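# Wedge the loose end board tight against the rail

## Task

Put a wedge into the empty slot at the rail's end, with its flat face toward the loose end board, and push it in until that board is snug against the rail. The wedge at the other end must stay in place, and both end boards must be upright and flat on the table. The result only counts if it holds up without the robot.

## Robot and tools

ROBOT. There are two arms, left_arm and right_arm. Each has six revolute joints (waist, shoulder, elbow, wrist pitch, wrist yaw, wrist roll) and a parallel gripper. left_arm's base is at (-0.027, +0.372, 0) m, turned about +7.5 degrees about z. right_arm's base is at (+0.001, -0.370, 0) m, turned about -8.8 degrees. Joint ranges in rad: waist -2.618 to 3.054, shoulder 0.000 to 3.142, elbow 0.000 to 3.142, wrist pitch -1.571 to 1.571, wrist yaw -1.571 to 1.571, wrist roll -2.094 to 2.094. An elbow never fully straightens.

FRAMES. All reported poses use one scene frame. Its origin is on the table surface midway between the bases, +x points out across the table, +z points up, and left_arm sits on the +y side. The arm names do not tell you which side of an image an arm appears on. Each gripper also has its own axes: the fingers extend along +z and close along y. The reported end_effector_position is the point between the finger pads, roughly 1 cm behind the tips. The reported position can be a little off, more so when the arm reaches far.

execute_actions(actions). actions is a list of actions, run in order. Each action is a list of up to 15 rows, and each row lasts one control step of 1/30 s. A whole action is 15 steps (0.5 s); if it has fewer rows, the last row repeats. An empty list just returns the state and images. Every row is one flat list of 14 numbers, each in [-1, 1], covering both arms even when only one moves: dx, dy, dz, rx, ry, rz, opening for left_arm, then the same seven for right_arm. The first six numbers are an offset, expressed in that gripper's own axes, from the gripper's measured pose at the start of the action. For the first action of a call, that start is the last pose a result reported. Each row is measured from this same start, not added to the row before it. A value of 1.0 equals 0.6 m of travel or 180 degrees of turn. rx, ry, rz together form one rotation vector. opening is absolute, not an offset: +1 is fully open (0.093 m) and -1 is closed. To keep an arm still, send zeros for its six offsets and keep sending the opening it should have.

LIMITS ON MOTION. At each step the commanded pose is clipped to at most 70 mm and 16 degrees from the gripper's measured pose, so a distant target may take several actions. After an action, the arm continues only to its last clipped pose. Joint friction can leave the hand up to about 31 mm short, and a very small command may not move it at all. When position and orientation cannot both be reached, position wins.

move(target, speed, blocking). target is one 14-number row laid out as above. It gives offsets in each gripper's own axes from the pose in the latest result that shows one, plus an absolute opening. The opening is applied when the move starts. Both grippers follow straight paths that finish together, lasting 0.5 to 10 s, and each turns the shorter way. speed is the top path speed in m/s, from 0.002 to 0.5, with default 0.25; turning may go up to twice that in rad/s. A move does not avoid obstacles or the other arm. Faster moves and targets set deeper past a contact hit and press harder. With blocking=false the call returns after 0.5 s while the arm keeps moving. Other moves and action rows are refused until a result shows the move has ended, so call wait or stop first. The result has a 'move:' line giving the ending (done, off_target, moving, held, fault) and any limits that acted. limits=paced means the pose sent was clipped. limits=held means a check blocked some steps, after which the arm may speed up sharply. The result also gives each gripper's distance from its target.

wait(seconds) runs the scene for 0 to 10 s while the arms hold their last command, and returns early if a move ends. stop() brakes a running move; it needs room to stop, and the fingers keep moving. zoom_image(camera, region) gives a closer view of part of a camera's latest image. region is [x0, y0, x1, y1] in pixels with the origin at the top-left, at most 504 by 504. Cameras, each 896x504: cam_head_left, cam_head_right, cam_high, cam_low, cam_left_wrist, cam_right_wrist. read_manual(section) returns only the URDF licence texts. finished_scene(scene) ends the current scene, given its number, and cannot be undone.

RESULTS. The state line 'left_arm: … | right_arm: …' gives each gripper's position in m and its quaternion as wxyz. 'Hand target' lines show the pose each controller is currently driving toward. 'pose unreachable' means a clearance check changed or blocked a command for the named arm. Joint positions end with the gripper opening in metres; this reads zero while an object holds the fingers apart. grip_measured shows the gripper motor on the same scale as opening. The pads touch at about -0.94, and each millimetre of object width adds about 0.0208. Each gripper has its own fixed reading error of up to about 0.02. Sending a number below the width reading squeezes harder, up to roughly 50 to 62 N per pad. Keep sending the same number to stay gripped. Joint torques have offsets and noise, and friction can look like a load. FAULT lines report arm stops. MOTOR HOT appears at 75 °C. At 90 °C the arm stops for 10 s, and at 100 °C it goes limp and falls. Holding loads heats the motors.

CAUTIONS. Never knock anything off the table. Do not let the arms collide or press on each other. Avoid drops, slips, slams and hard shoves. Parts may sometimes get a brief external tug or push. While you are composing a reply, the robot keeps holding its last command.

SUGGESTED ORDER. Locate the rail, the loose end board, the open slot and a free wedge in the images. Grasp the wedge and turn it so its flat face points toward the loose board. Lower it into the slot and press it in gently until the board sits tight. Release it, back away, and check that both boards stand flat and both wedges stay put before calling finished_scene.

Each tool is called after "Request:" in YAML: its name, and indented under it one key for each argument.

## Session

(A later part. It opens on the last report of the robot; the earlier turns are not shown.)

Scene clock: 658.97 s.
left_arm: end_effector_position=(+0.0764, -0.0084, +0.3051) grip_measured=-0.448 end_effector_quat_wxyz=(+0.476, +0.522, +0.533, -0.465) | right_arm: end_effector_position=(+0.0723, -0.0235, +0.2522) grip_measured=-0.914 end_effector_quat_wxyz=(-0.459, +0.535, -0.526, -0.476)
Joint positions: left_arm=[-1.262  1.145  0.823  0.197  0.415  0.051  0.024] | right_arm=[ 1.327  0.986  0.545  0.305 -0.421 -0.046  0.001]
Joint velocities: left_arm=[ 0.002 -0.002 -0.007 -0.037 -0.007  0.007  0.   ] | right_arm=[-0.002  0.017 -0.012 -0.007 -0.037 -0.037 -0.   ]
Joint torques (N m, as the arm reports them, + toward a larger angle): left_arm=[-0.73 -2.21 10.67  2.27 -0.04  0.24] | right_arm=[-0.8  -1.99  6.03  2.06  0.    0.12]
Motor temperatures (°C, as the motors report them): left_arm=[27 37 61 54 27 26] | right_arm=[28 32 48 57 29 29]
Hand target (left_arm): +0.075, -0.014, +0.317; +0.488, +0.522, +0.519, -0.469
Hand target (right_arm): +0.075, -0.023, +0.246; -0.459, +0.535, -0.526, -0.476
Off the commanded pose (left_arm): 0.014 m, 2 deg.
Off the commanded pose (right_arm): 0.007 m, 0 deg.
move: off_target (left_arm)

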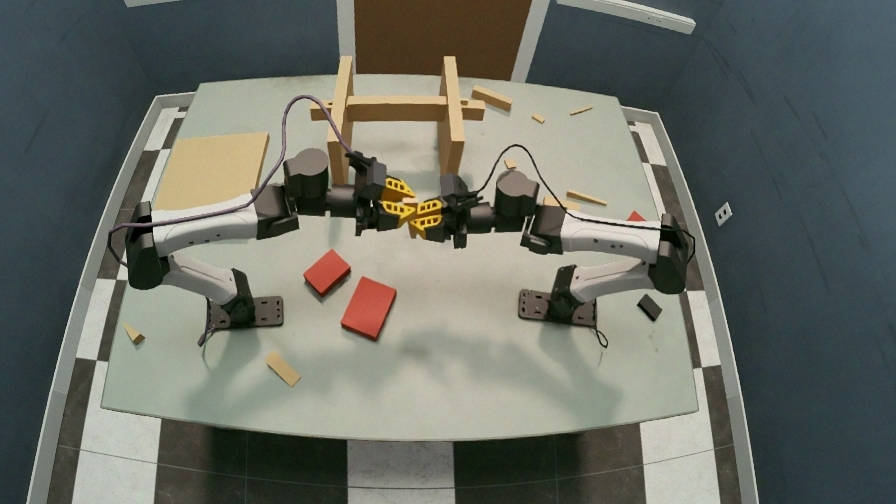

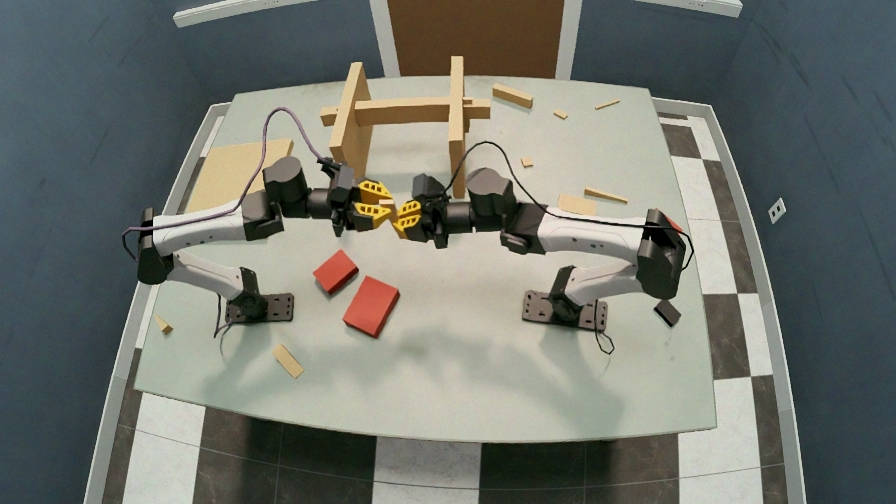

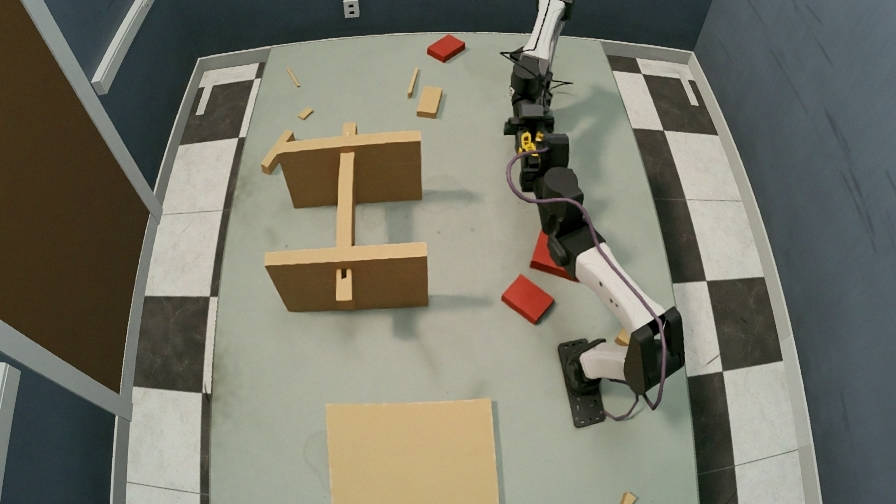

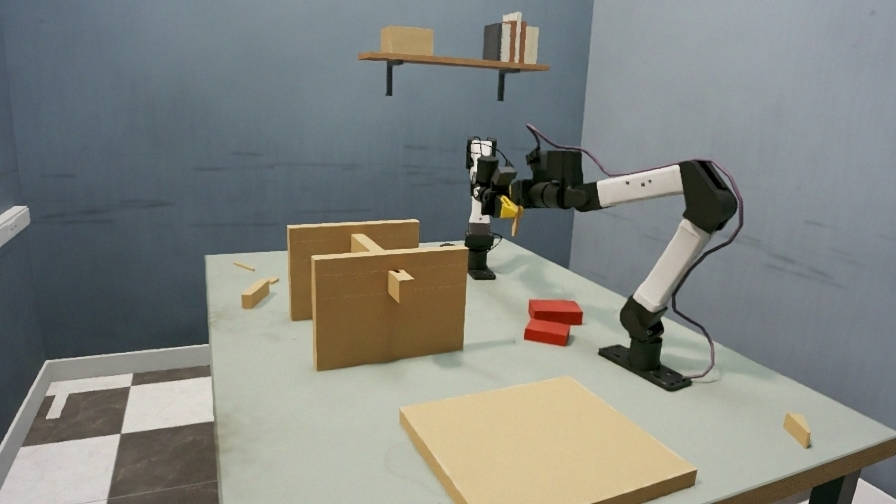

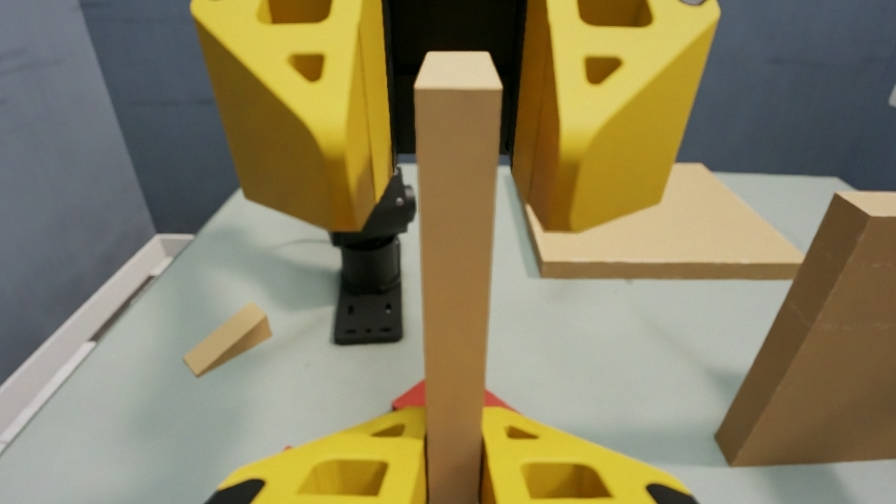

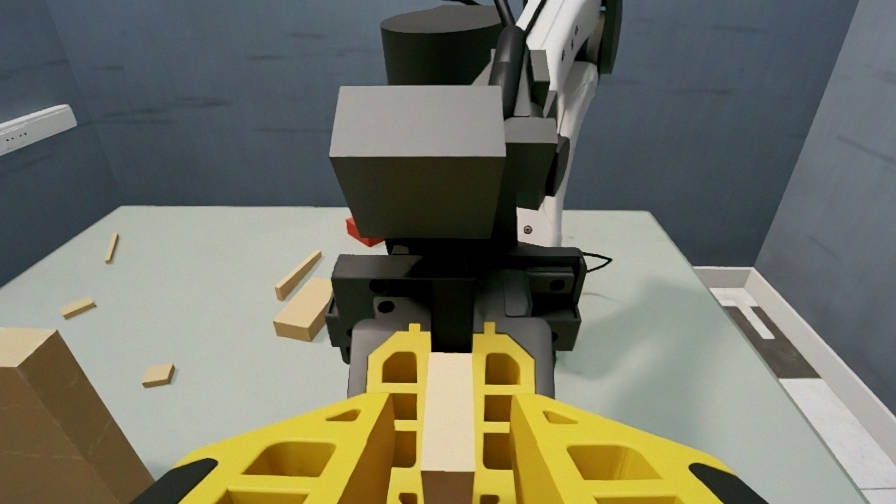

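Request:
execute_actions:
  actions:
    - [[-0.0208, -0.0025, 0.007, 0, -0.010, 0.004, -0.7, 0.0101, -0.0047, 0.002, 0, 0, 0, -0.93]]
    - [[-0.0208, -0.0025, 0.007, 0, -0.010, 0.004, -0.93, 0.0101, -0.0047, 0.002, 0, 0, 0, -0.93]]

Scene clock: 669.63 s.
left_arm: end_effector_position=(+0.0767, -0.0085, +0.3052) grip_measured=-0.913 end_effector_quat_wxyz=(+0.477, +0.522, +0.533, -0.464) | right_arm: end_effector_position=(+0.0719, -0.0236, +0.2522) grip_measured=-0.914 end_effector_quat_wxyz=(-0.458, +0.535, -0.525, -0.477)
Joint positions: left_arm=[-1.264  1.145  0.823  0.198  0.409  0.052  0.001] | right_arm=[ 1.326  0.986  0.545  0.305 -0.425 -0.046  0.001]
Joint velocities: left_arm=[-0.017 -0.002 -0.012  0.066  0.037 -0.095 -0.   ] | right_arm=[-0.017 -0.017  0.017  0.051  0.037 -0.051  0.001]
Joint torques (N m, as the arm reports them, + toward a larger angle): left_arm=[-0.57 -2.79 10.35  2.3  -0.05  0.05] | right_arm=[-0.73 -1.97  6.03  2.06  0.03  0.12]
Motor temperatures (°C, as the motors report them): left_arm=[27 37 61 55 27 26] | right_arm=[28 32 48 58 29 29]
Hand target (left_arm): +0.076, -0.013, +0.317; +0.489, +0.517, +0.523, -0.469
Hand target (right_arm): +0.075, -0.023, +0.246; -0.459, +0.535, -0.526, -0.476
Off the commanded pose (left_arm): 0.013 m, 2 deg.
Off the commanded pose (right_arm): 0.007 m, 0 deg.

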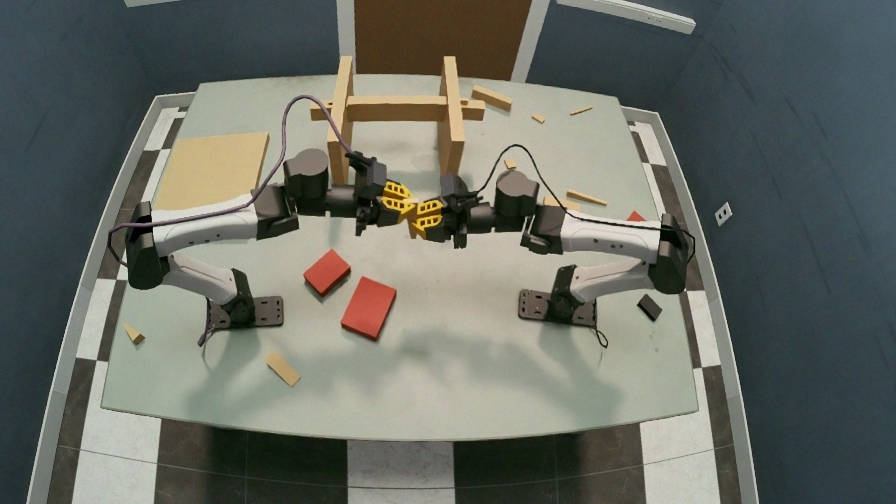

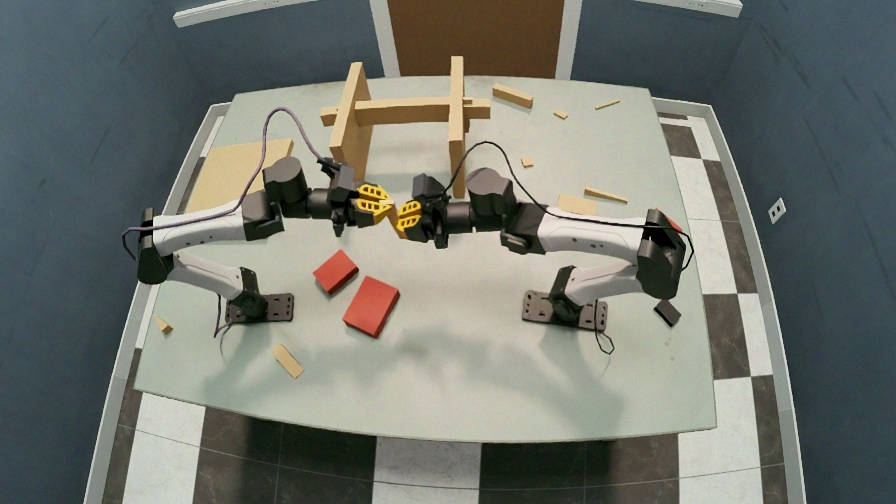

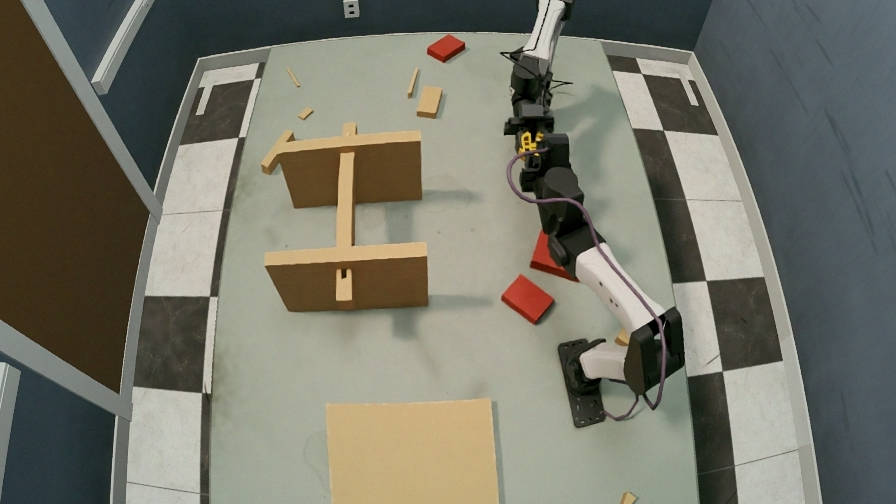

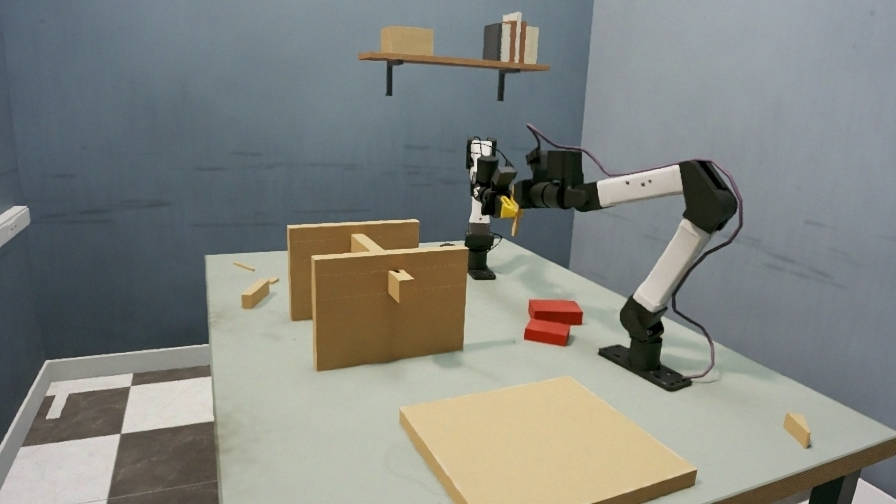

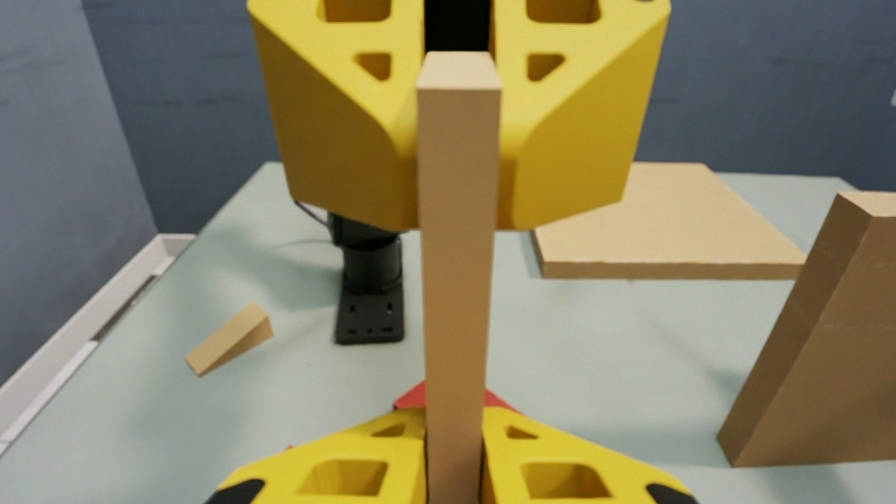

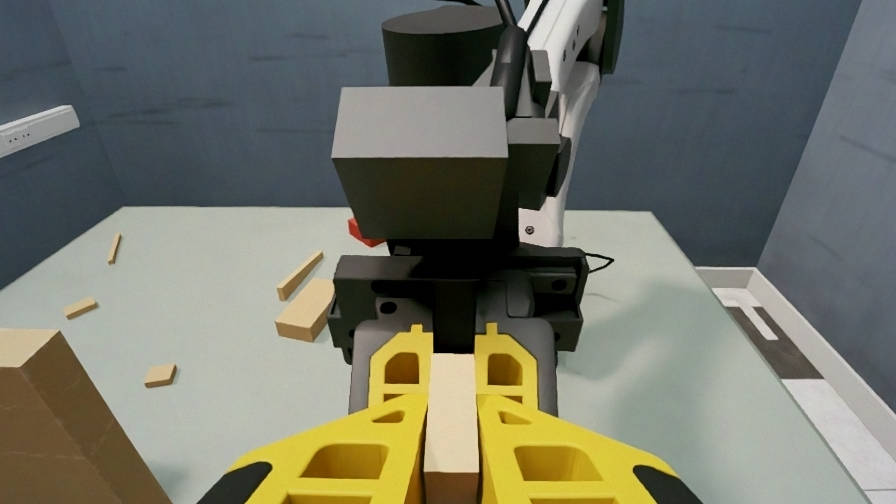

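Request:
execute_actions:
  actions:
    - [[-0.0208, -0.0012, 0.006, 0, -0.010, 0.0, -0.93, 0.0101, -0.0047, 0.002, 0, 0, 0, -0.2]]

Request:
move:
  target: [0.0233, 0.2472, -0.3411, -0.0496, 0.0002, -0.0057, -0.93, 0.0987, -0.3708, -0.3945, 0.258, -0.040, 0.012, -0.2]
  speed: 0.15

Scene clock: 708.63 s.
left_arm: end_effector_position=(+0.0770, -0.0085, +0.3052) grip_measured=-0.913 end_effector_quat_wxyz=(+0.477, +0.520, +0.535, -0.465) | right_arm: end_effector_position=(+0.0719, -0.0235, +0.2526) grip_measured=-0.201 end_effector_quat_wxyz=(-0.459, +0.535, -0.525, -0.478)
Joint positions: left_arm=[-1.264  1.145  0.823  0.198  0.407  0.047  0.001] | right_arm=[ 1.326  0.986  0.545  0.306 -0.425 -0.046  0.036]
Joint velocities: left_arm=[ 0.002 -0.017 -0.012 -0.007  0.007  0.022  0.   ] | right_arm=[-0.012 -0.012  0.012 -0.066 -0.051  0.022 -0.   ]
Joint torques (N m, as the arm reports them, + toward a larger angle): left_arm=[-0.52 -2.83 10.38  2.28 -0.02 -0.03] | right_arm=[-0.79 -1.96  6.02  2.04  0.    0.12]
Motor temperatures (°C, as the motors report them): left_arm=[27 36 62 56 27 26] | right_arm=[28 31 48 59 29 29]
Hand target (left_arm): +0.076, -0.013, +0.317; +0.486, +0.515, +0.526, -0.472
Hand target (right_arm): +0.075, -0.023, +0.246; -0.458, +0.535, -0.525, -0.477
Off the commanded pose (left_arm): 0.013 m, 2 deg.
Off the commanded pose (right_arm): 0.007 m, 0 deg.

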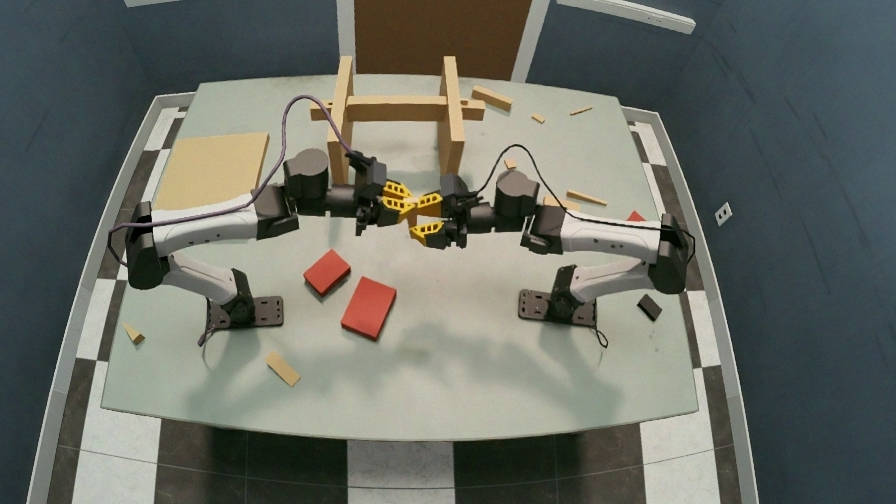

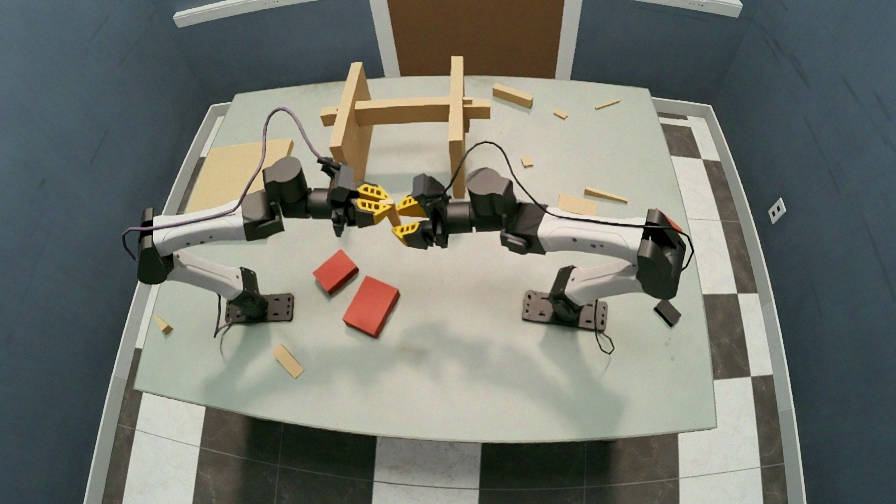

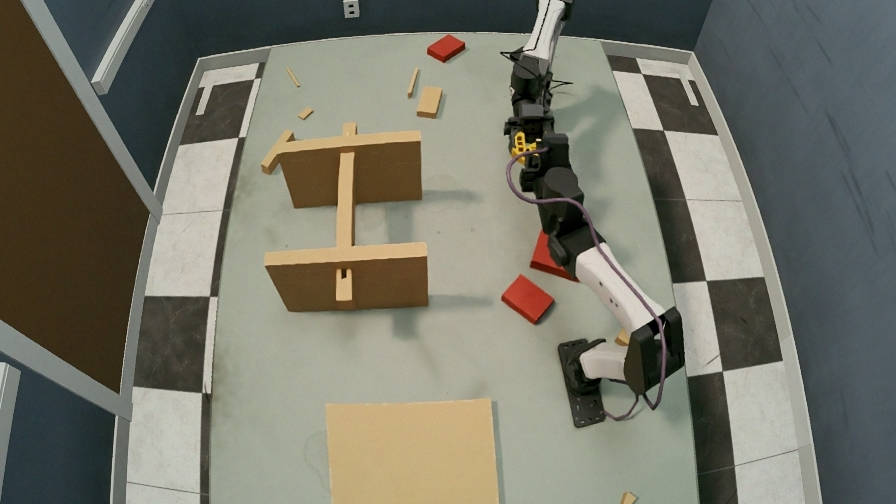

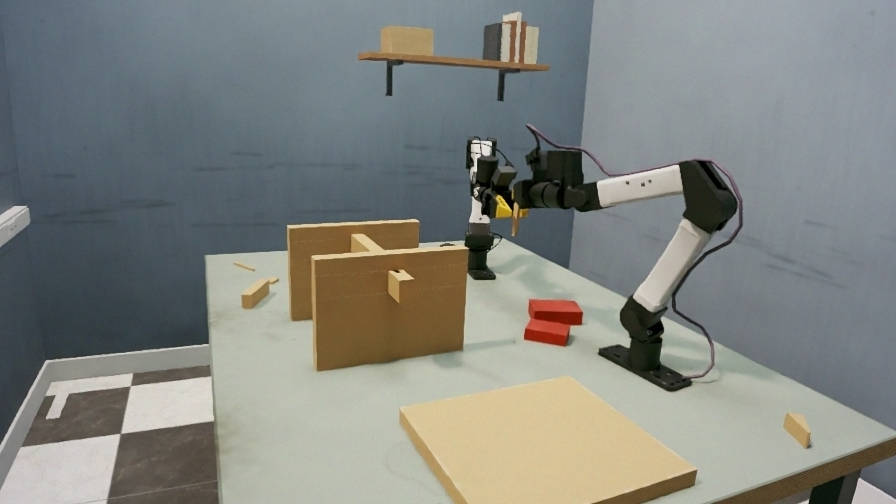

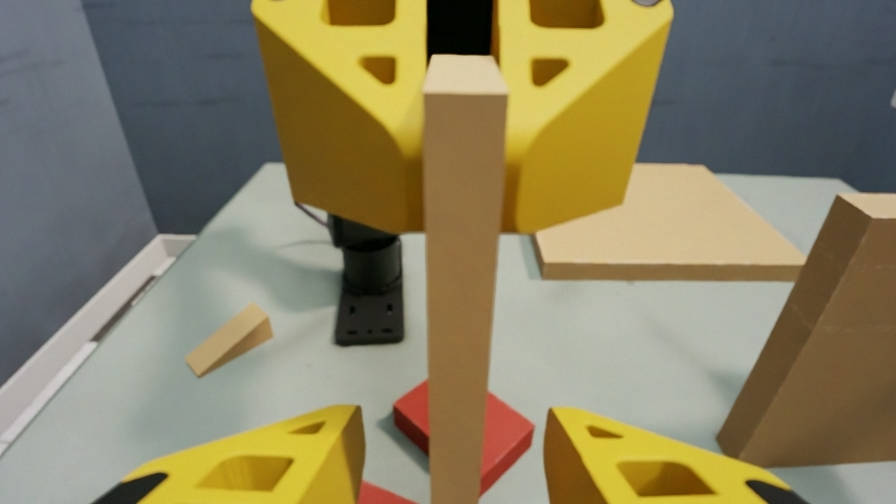

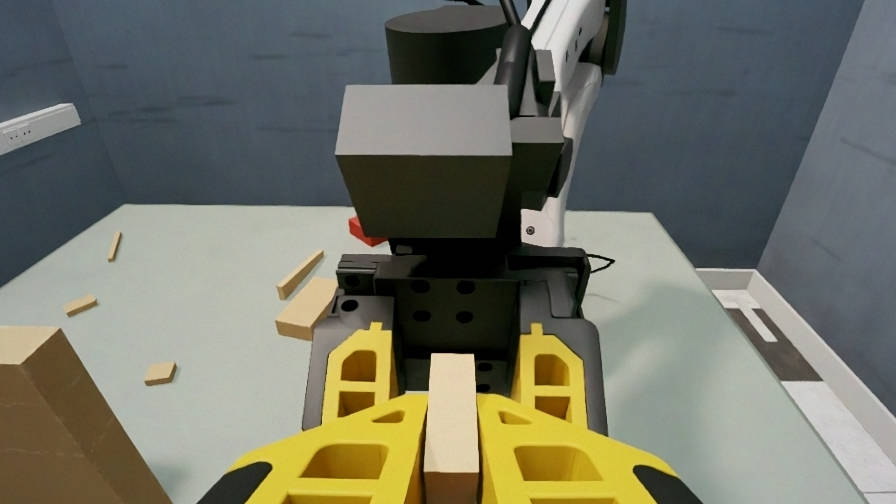

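Scene clock: 712.00 s.
left_arm: end_effector_position=(+0.2118, +0.1995, +0.3095) grip_measured=-0.913 end_effector_quat_wxyz=(+0.511, +0.464, +0.575, -0.439) | right_arm: end_effector_position=(+0.2974, -0.2556, +0.2277) grip_measured=-0.201 end_effector_quat_wxyz=(+0.658, -0.263, +0.648, +0.280)
Joint positions: left_arm=[-0.168  1.051  0.856 -0.208  1.333  0.361  0.001] | right_arm=[ 0.126  1.008  0.294  0.746 -0.816  0.04   0.036]
Joint velocities: left_arm=[ 0.002  0.007 -0.002 -0.007 -0.037  0.051  0.001] | right_arm=[ 0.007 -0.002  0.007  0.007  0.007 -0.051 -0.001]
Joint torques (N m, as the arm reports them, + toward a larger angle): left_arm=[ 0.96 -1.14  9.82  1.43  0.29  0.18] | right_arm=[-0.72 -1.09  5.69  1.85  0.05  0.23]
Motor temperatures (°C, as the motors report them): left_arm=[27 36 62 55 27 26] | right_arm=[28 31 48 59 29 29]
Hand target (left_arm): +0.216, +0.202, +0.314; +0.515, +0.466, +0.573, -0.436
Hand target (right_arm): +0.298, -0.257, +0.223; +0.656, -0.261, +0.649, +0.283
Off the commanded pose (left_arm): 0.009 m, 2 deg.
Off the commanded pose (right_arm): 0.009 m, 1 deg.
move: done

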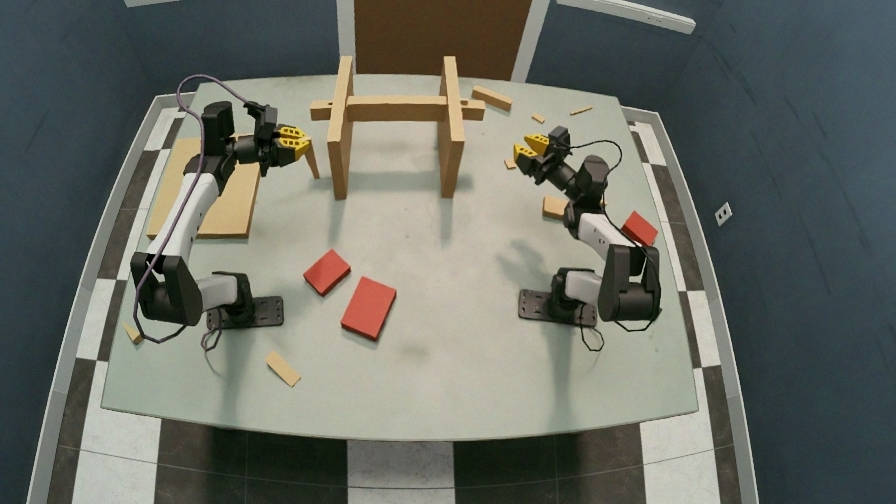

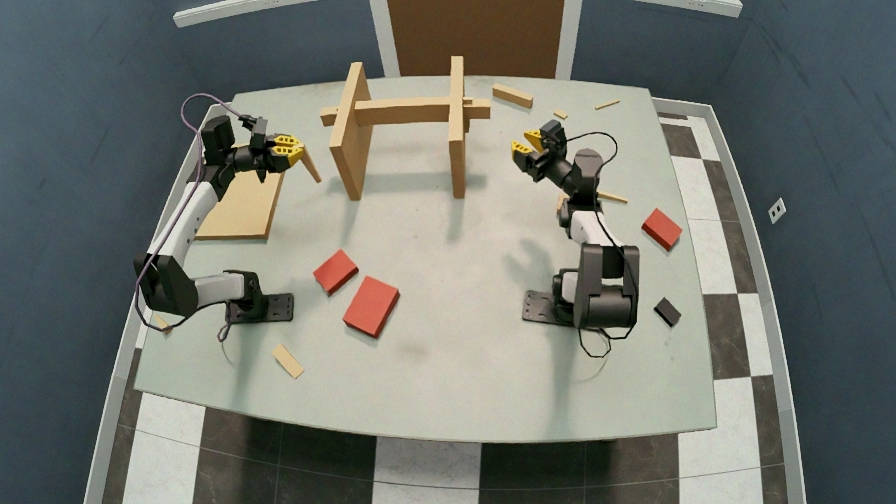

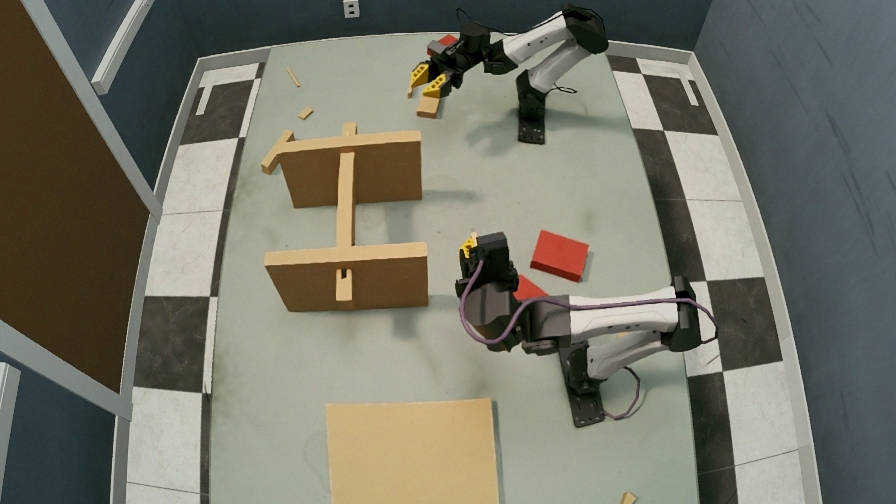

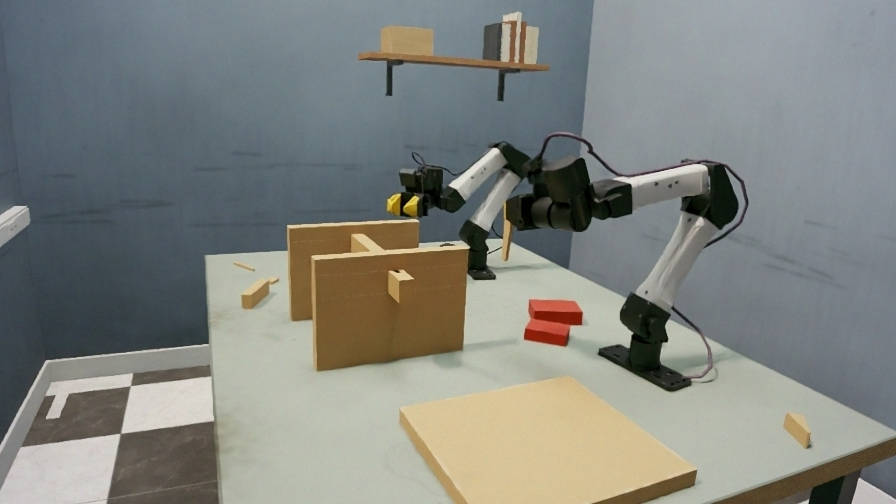

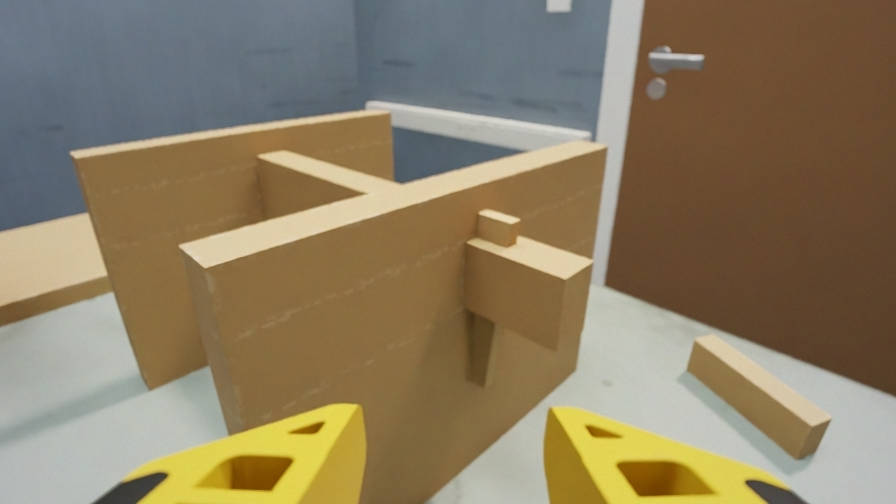

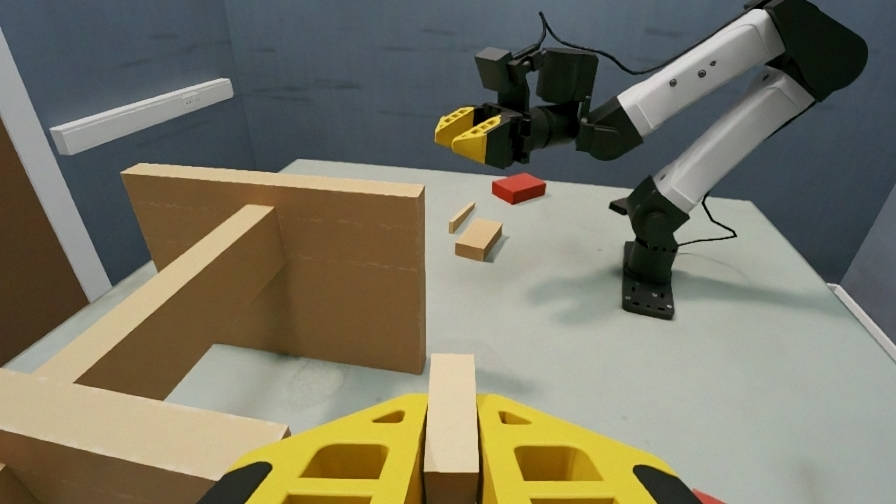

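Request:
move:
  target: [-0.052, 0.372, 0.0678, 0.0409, 0.0074, 0.0141, -0.93, 0.128, -0.1642, 0.2069, 0, 0, 0, -1]
  speed: 0.1

Scene clock: 739.27 s.
left_arm: end_effector_position=(+0.4418, +0.2000, +0.3344) grip_measured=-0.913 end_effector_quat_wxyz=(+0.492, +0.503, +0.546, -0.455) | right_arm: end_effector_position=(+0.4500, -0.2424, +0.1484) grip_measured=-0.997 end_effector_quat_wxyz=(+0.642, -0.257, +0.663, +0.286)
Joint positions: left_arm=[-0.142  2.154  2.206 -0.896  1.435  0.837  0.001] | right_arm=[ 0.179  1.935  0.722  1.196 -0.763  0.039  0.   ]
Joint velocities: left_arm=[-0.007  0.134  0.237 -0.286  0.007  0.154 -0.001] | right_arm=[ 0.007 -0.002 -0.002  0.022 -0.007  0.037  0.   ]
Joint torques (N m, as the arm reports them, + toward a larger angle): left_arm=[  0.4  -10.75   9.05   1.1    0.48   0.19] | right_arm=[ 1.56 -8.23  6.94  1.9   0.27  0.11]
Motor temperatures (°C, as the motors report them): left_arm=[27 36 61 51 27 26] | right_arm=[28 31 47 58 29 29]
Hand target (left_arm): +0.440, +0.202, +0.336; +0.493, +0.504, +0.541, -0.458
Hand target (right_arm): +0.456, -0.238, +0.159; +0.657, -0.263, +0.648, +0.280
Off the commanded pose (left_arm): 0.005 m, 2 deg.
Off the commanded pose (right_arm): 0.010 m, 3 deg.
move: off_target (right_arm)

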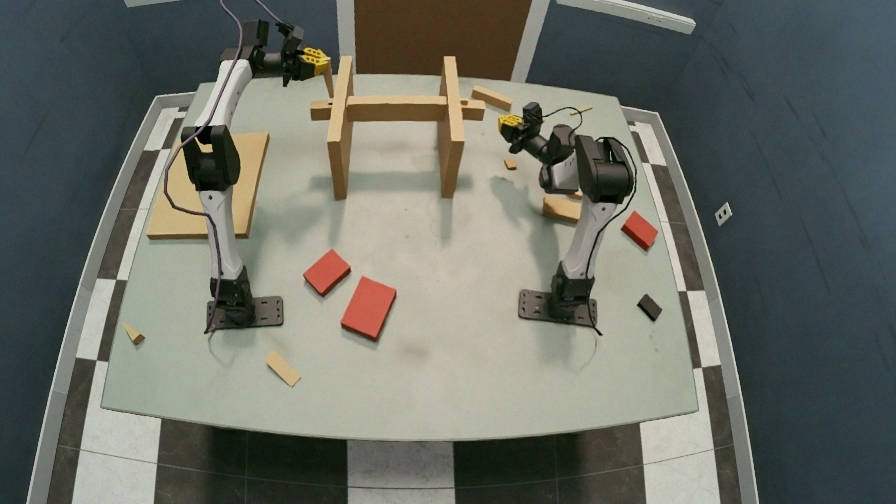

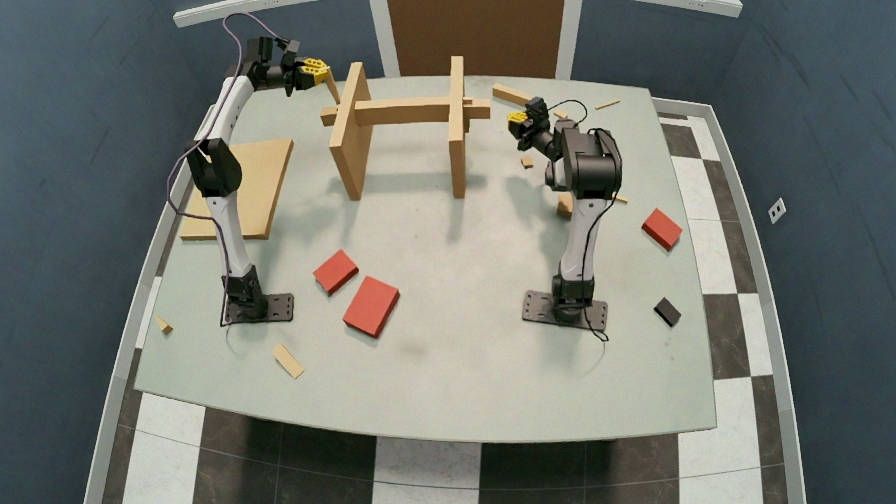

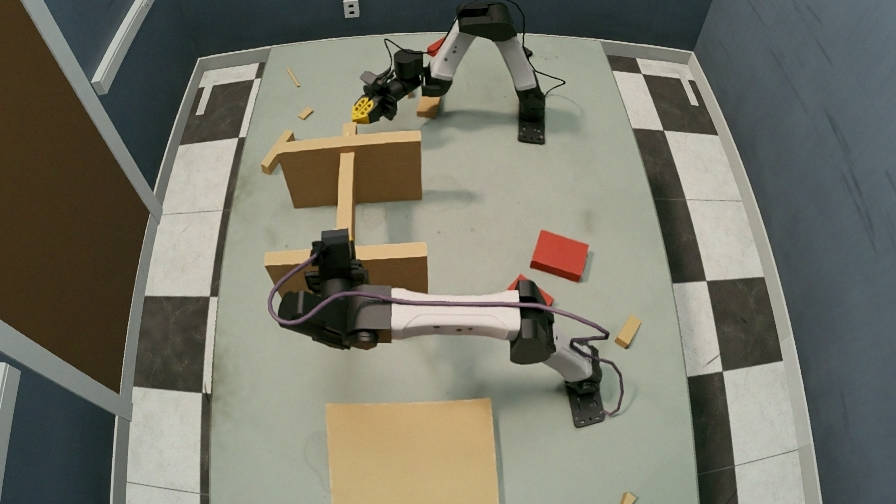

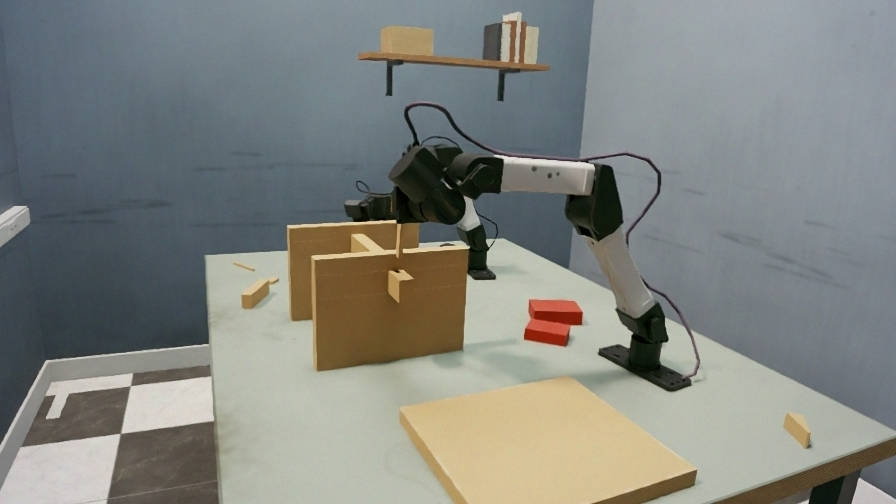

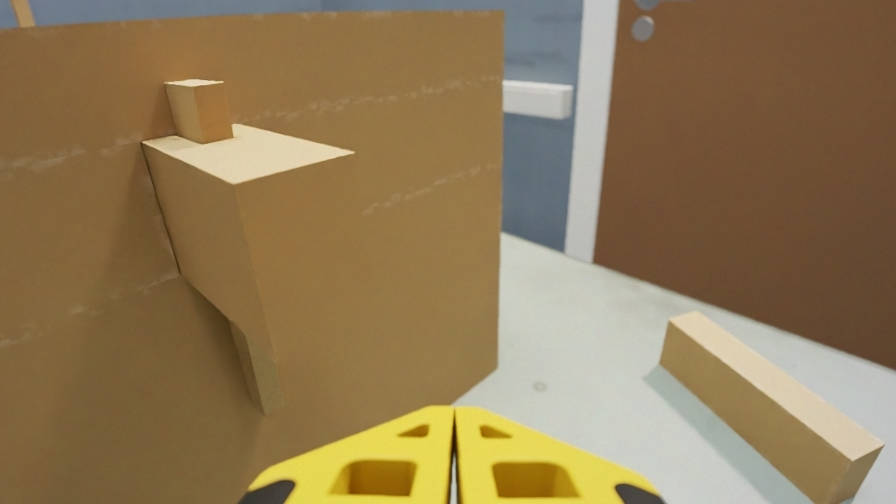

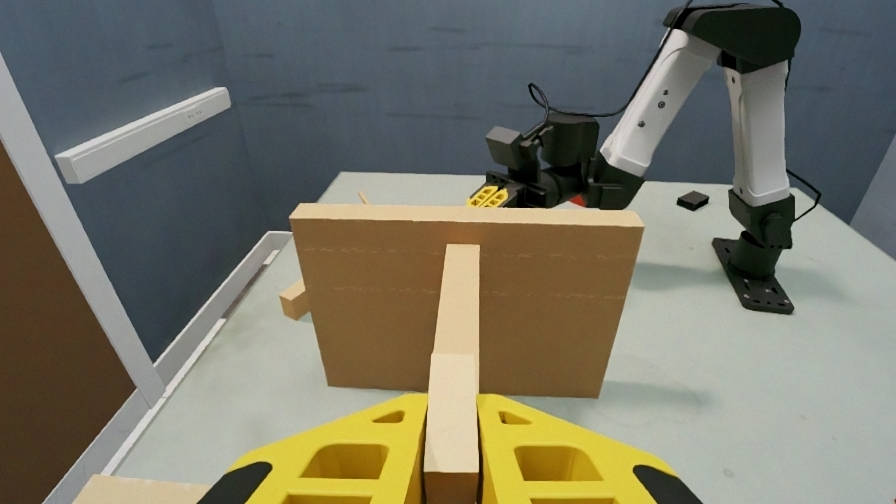

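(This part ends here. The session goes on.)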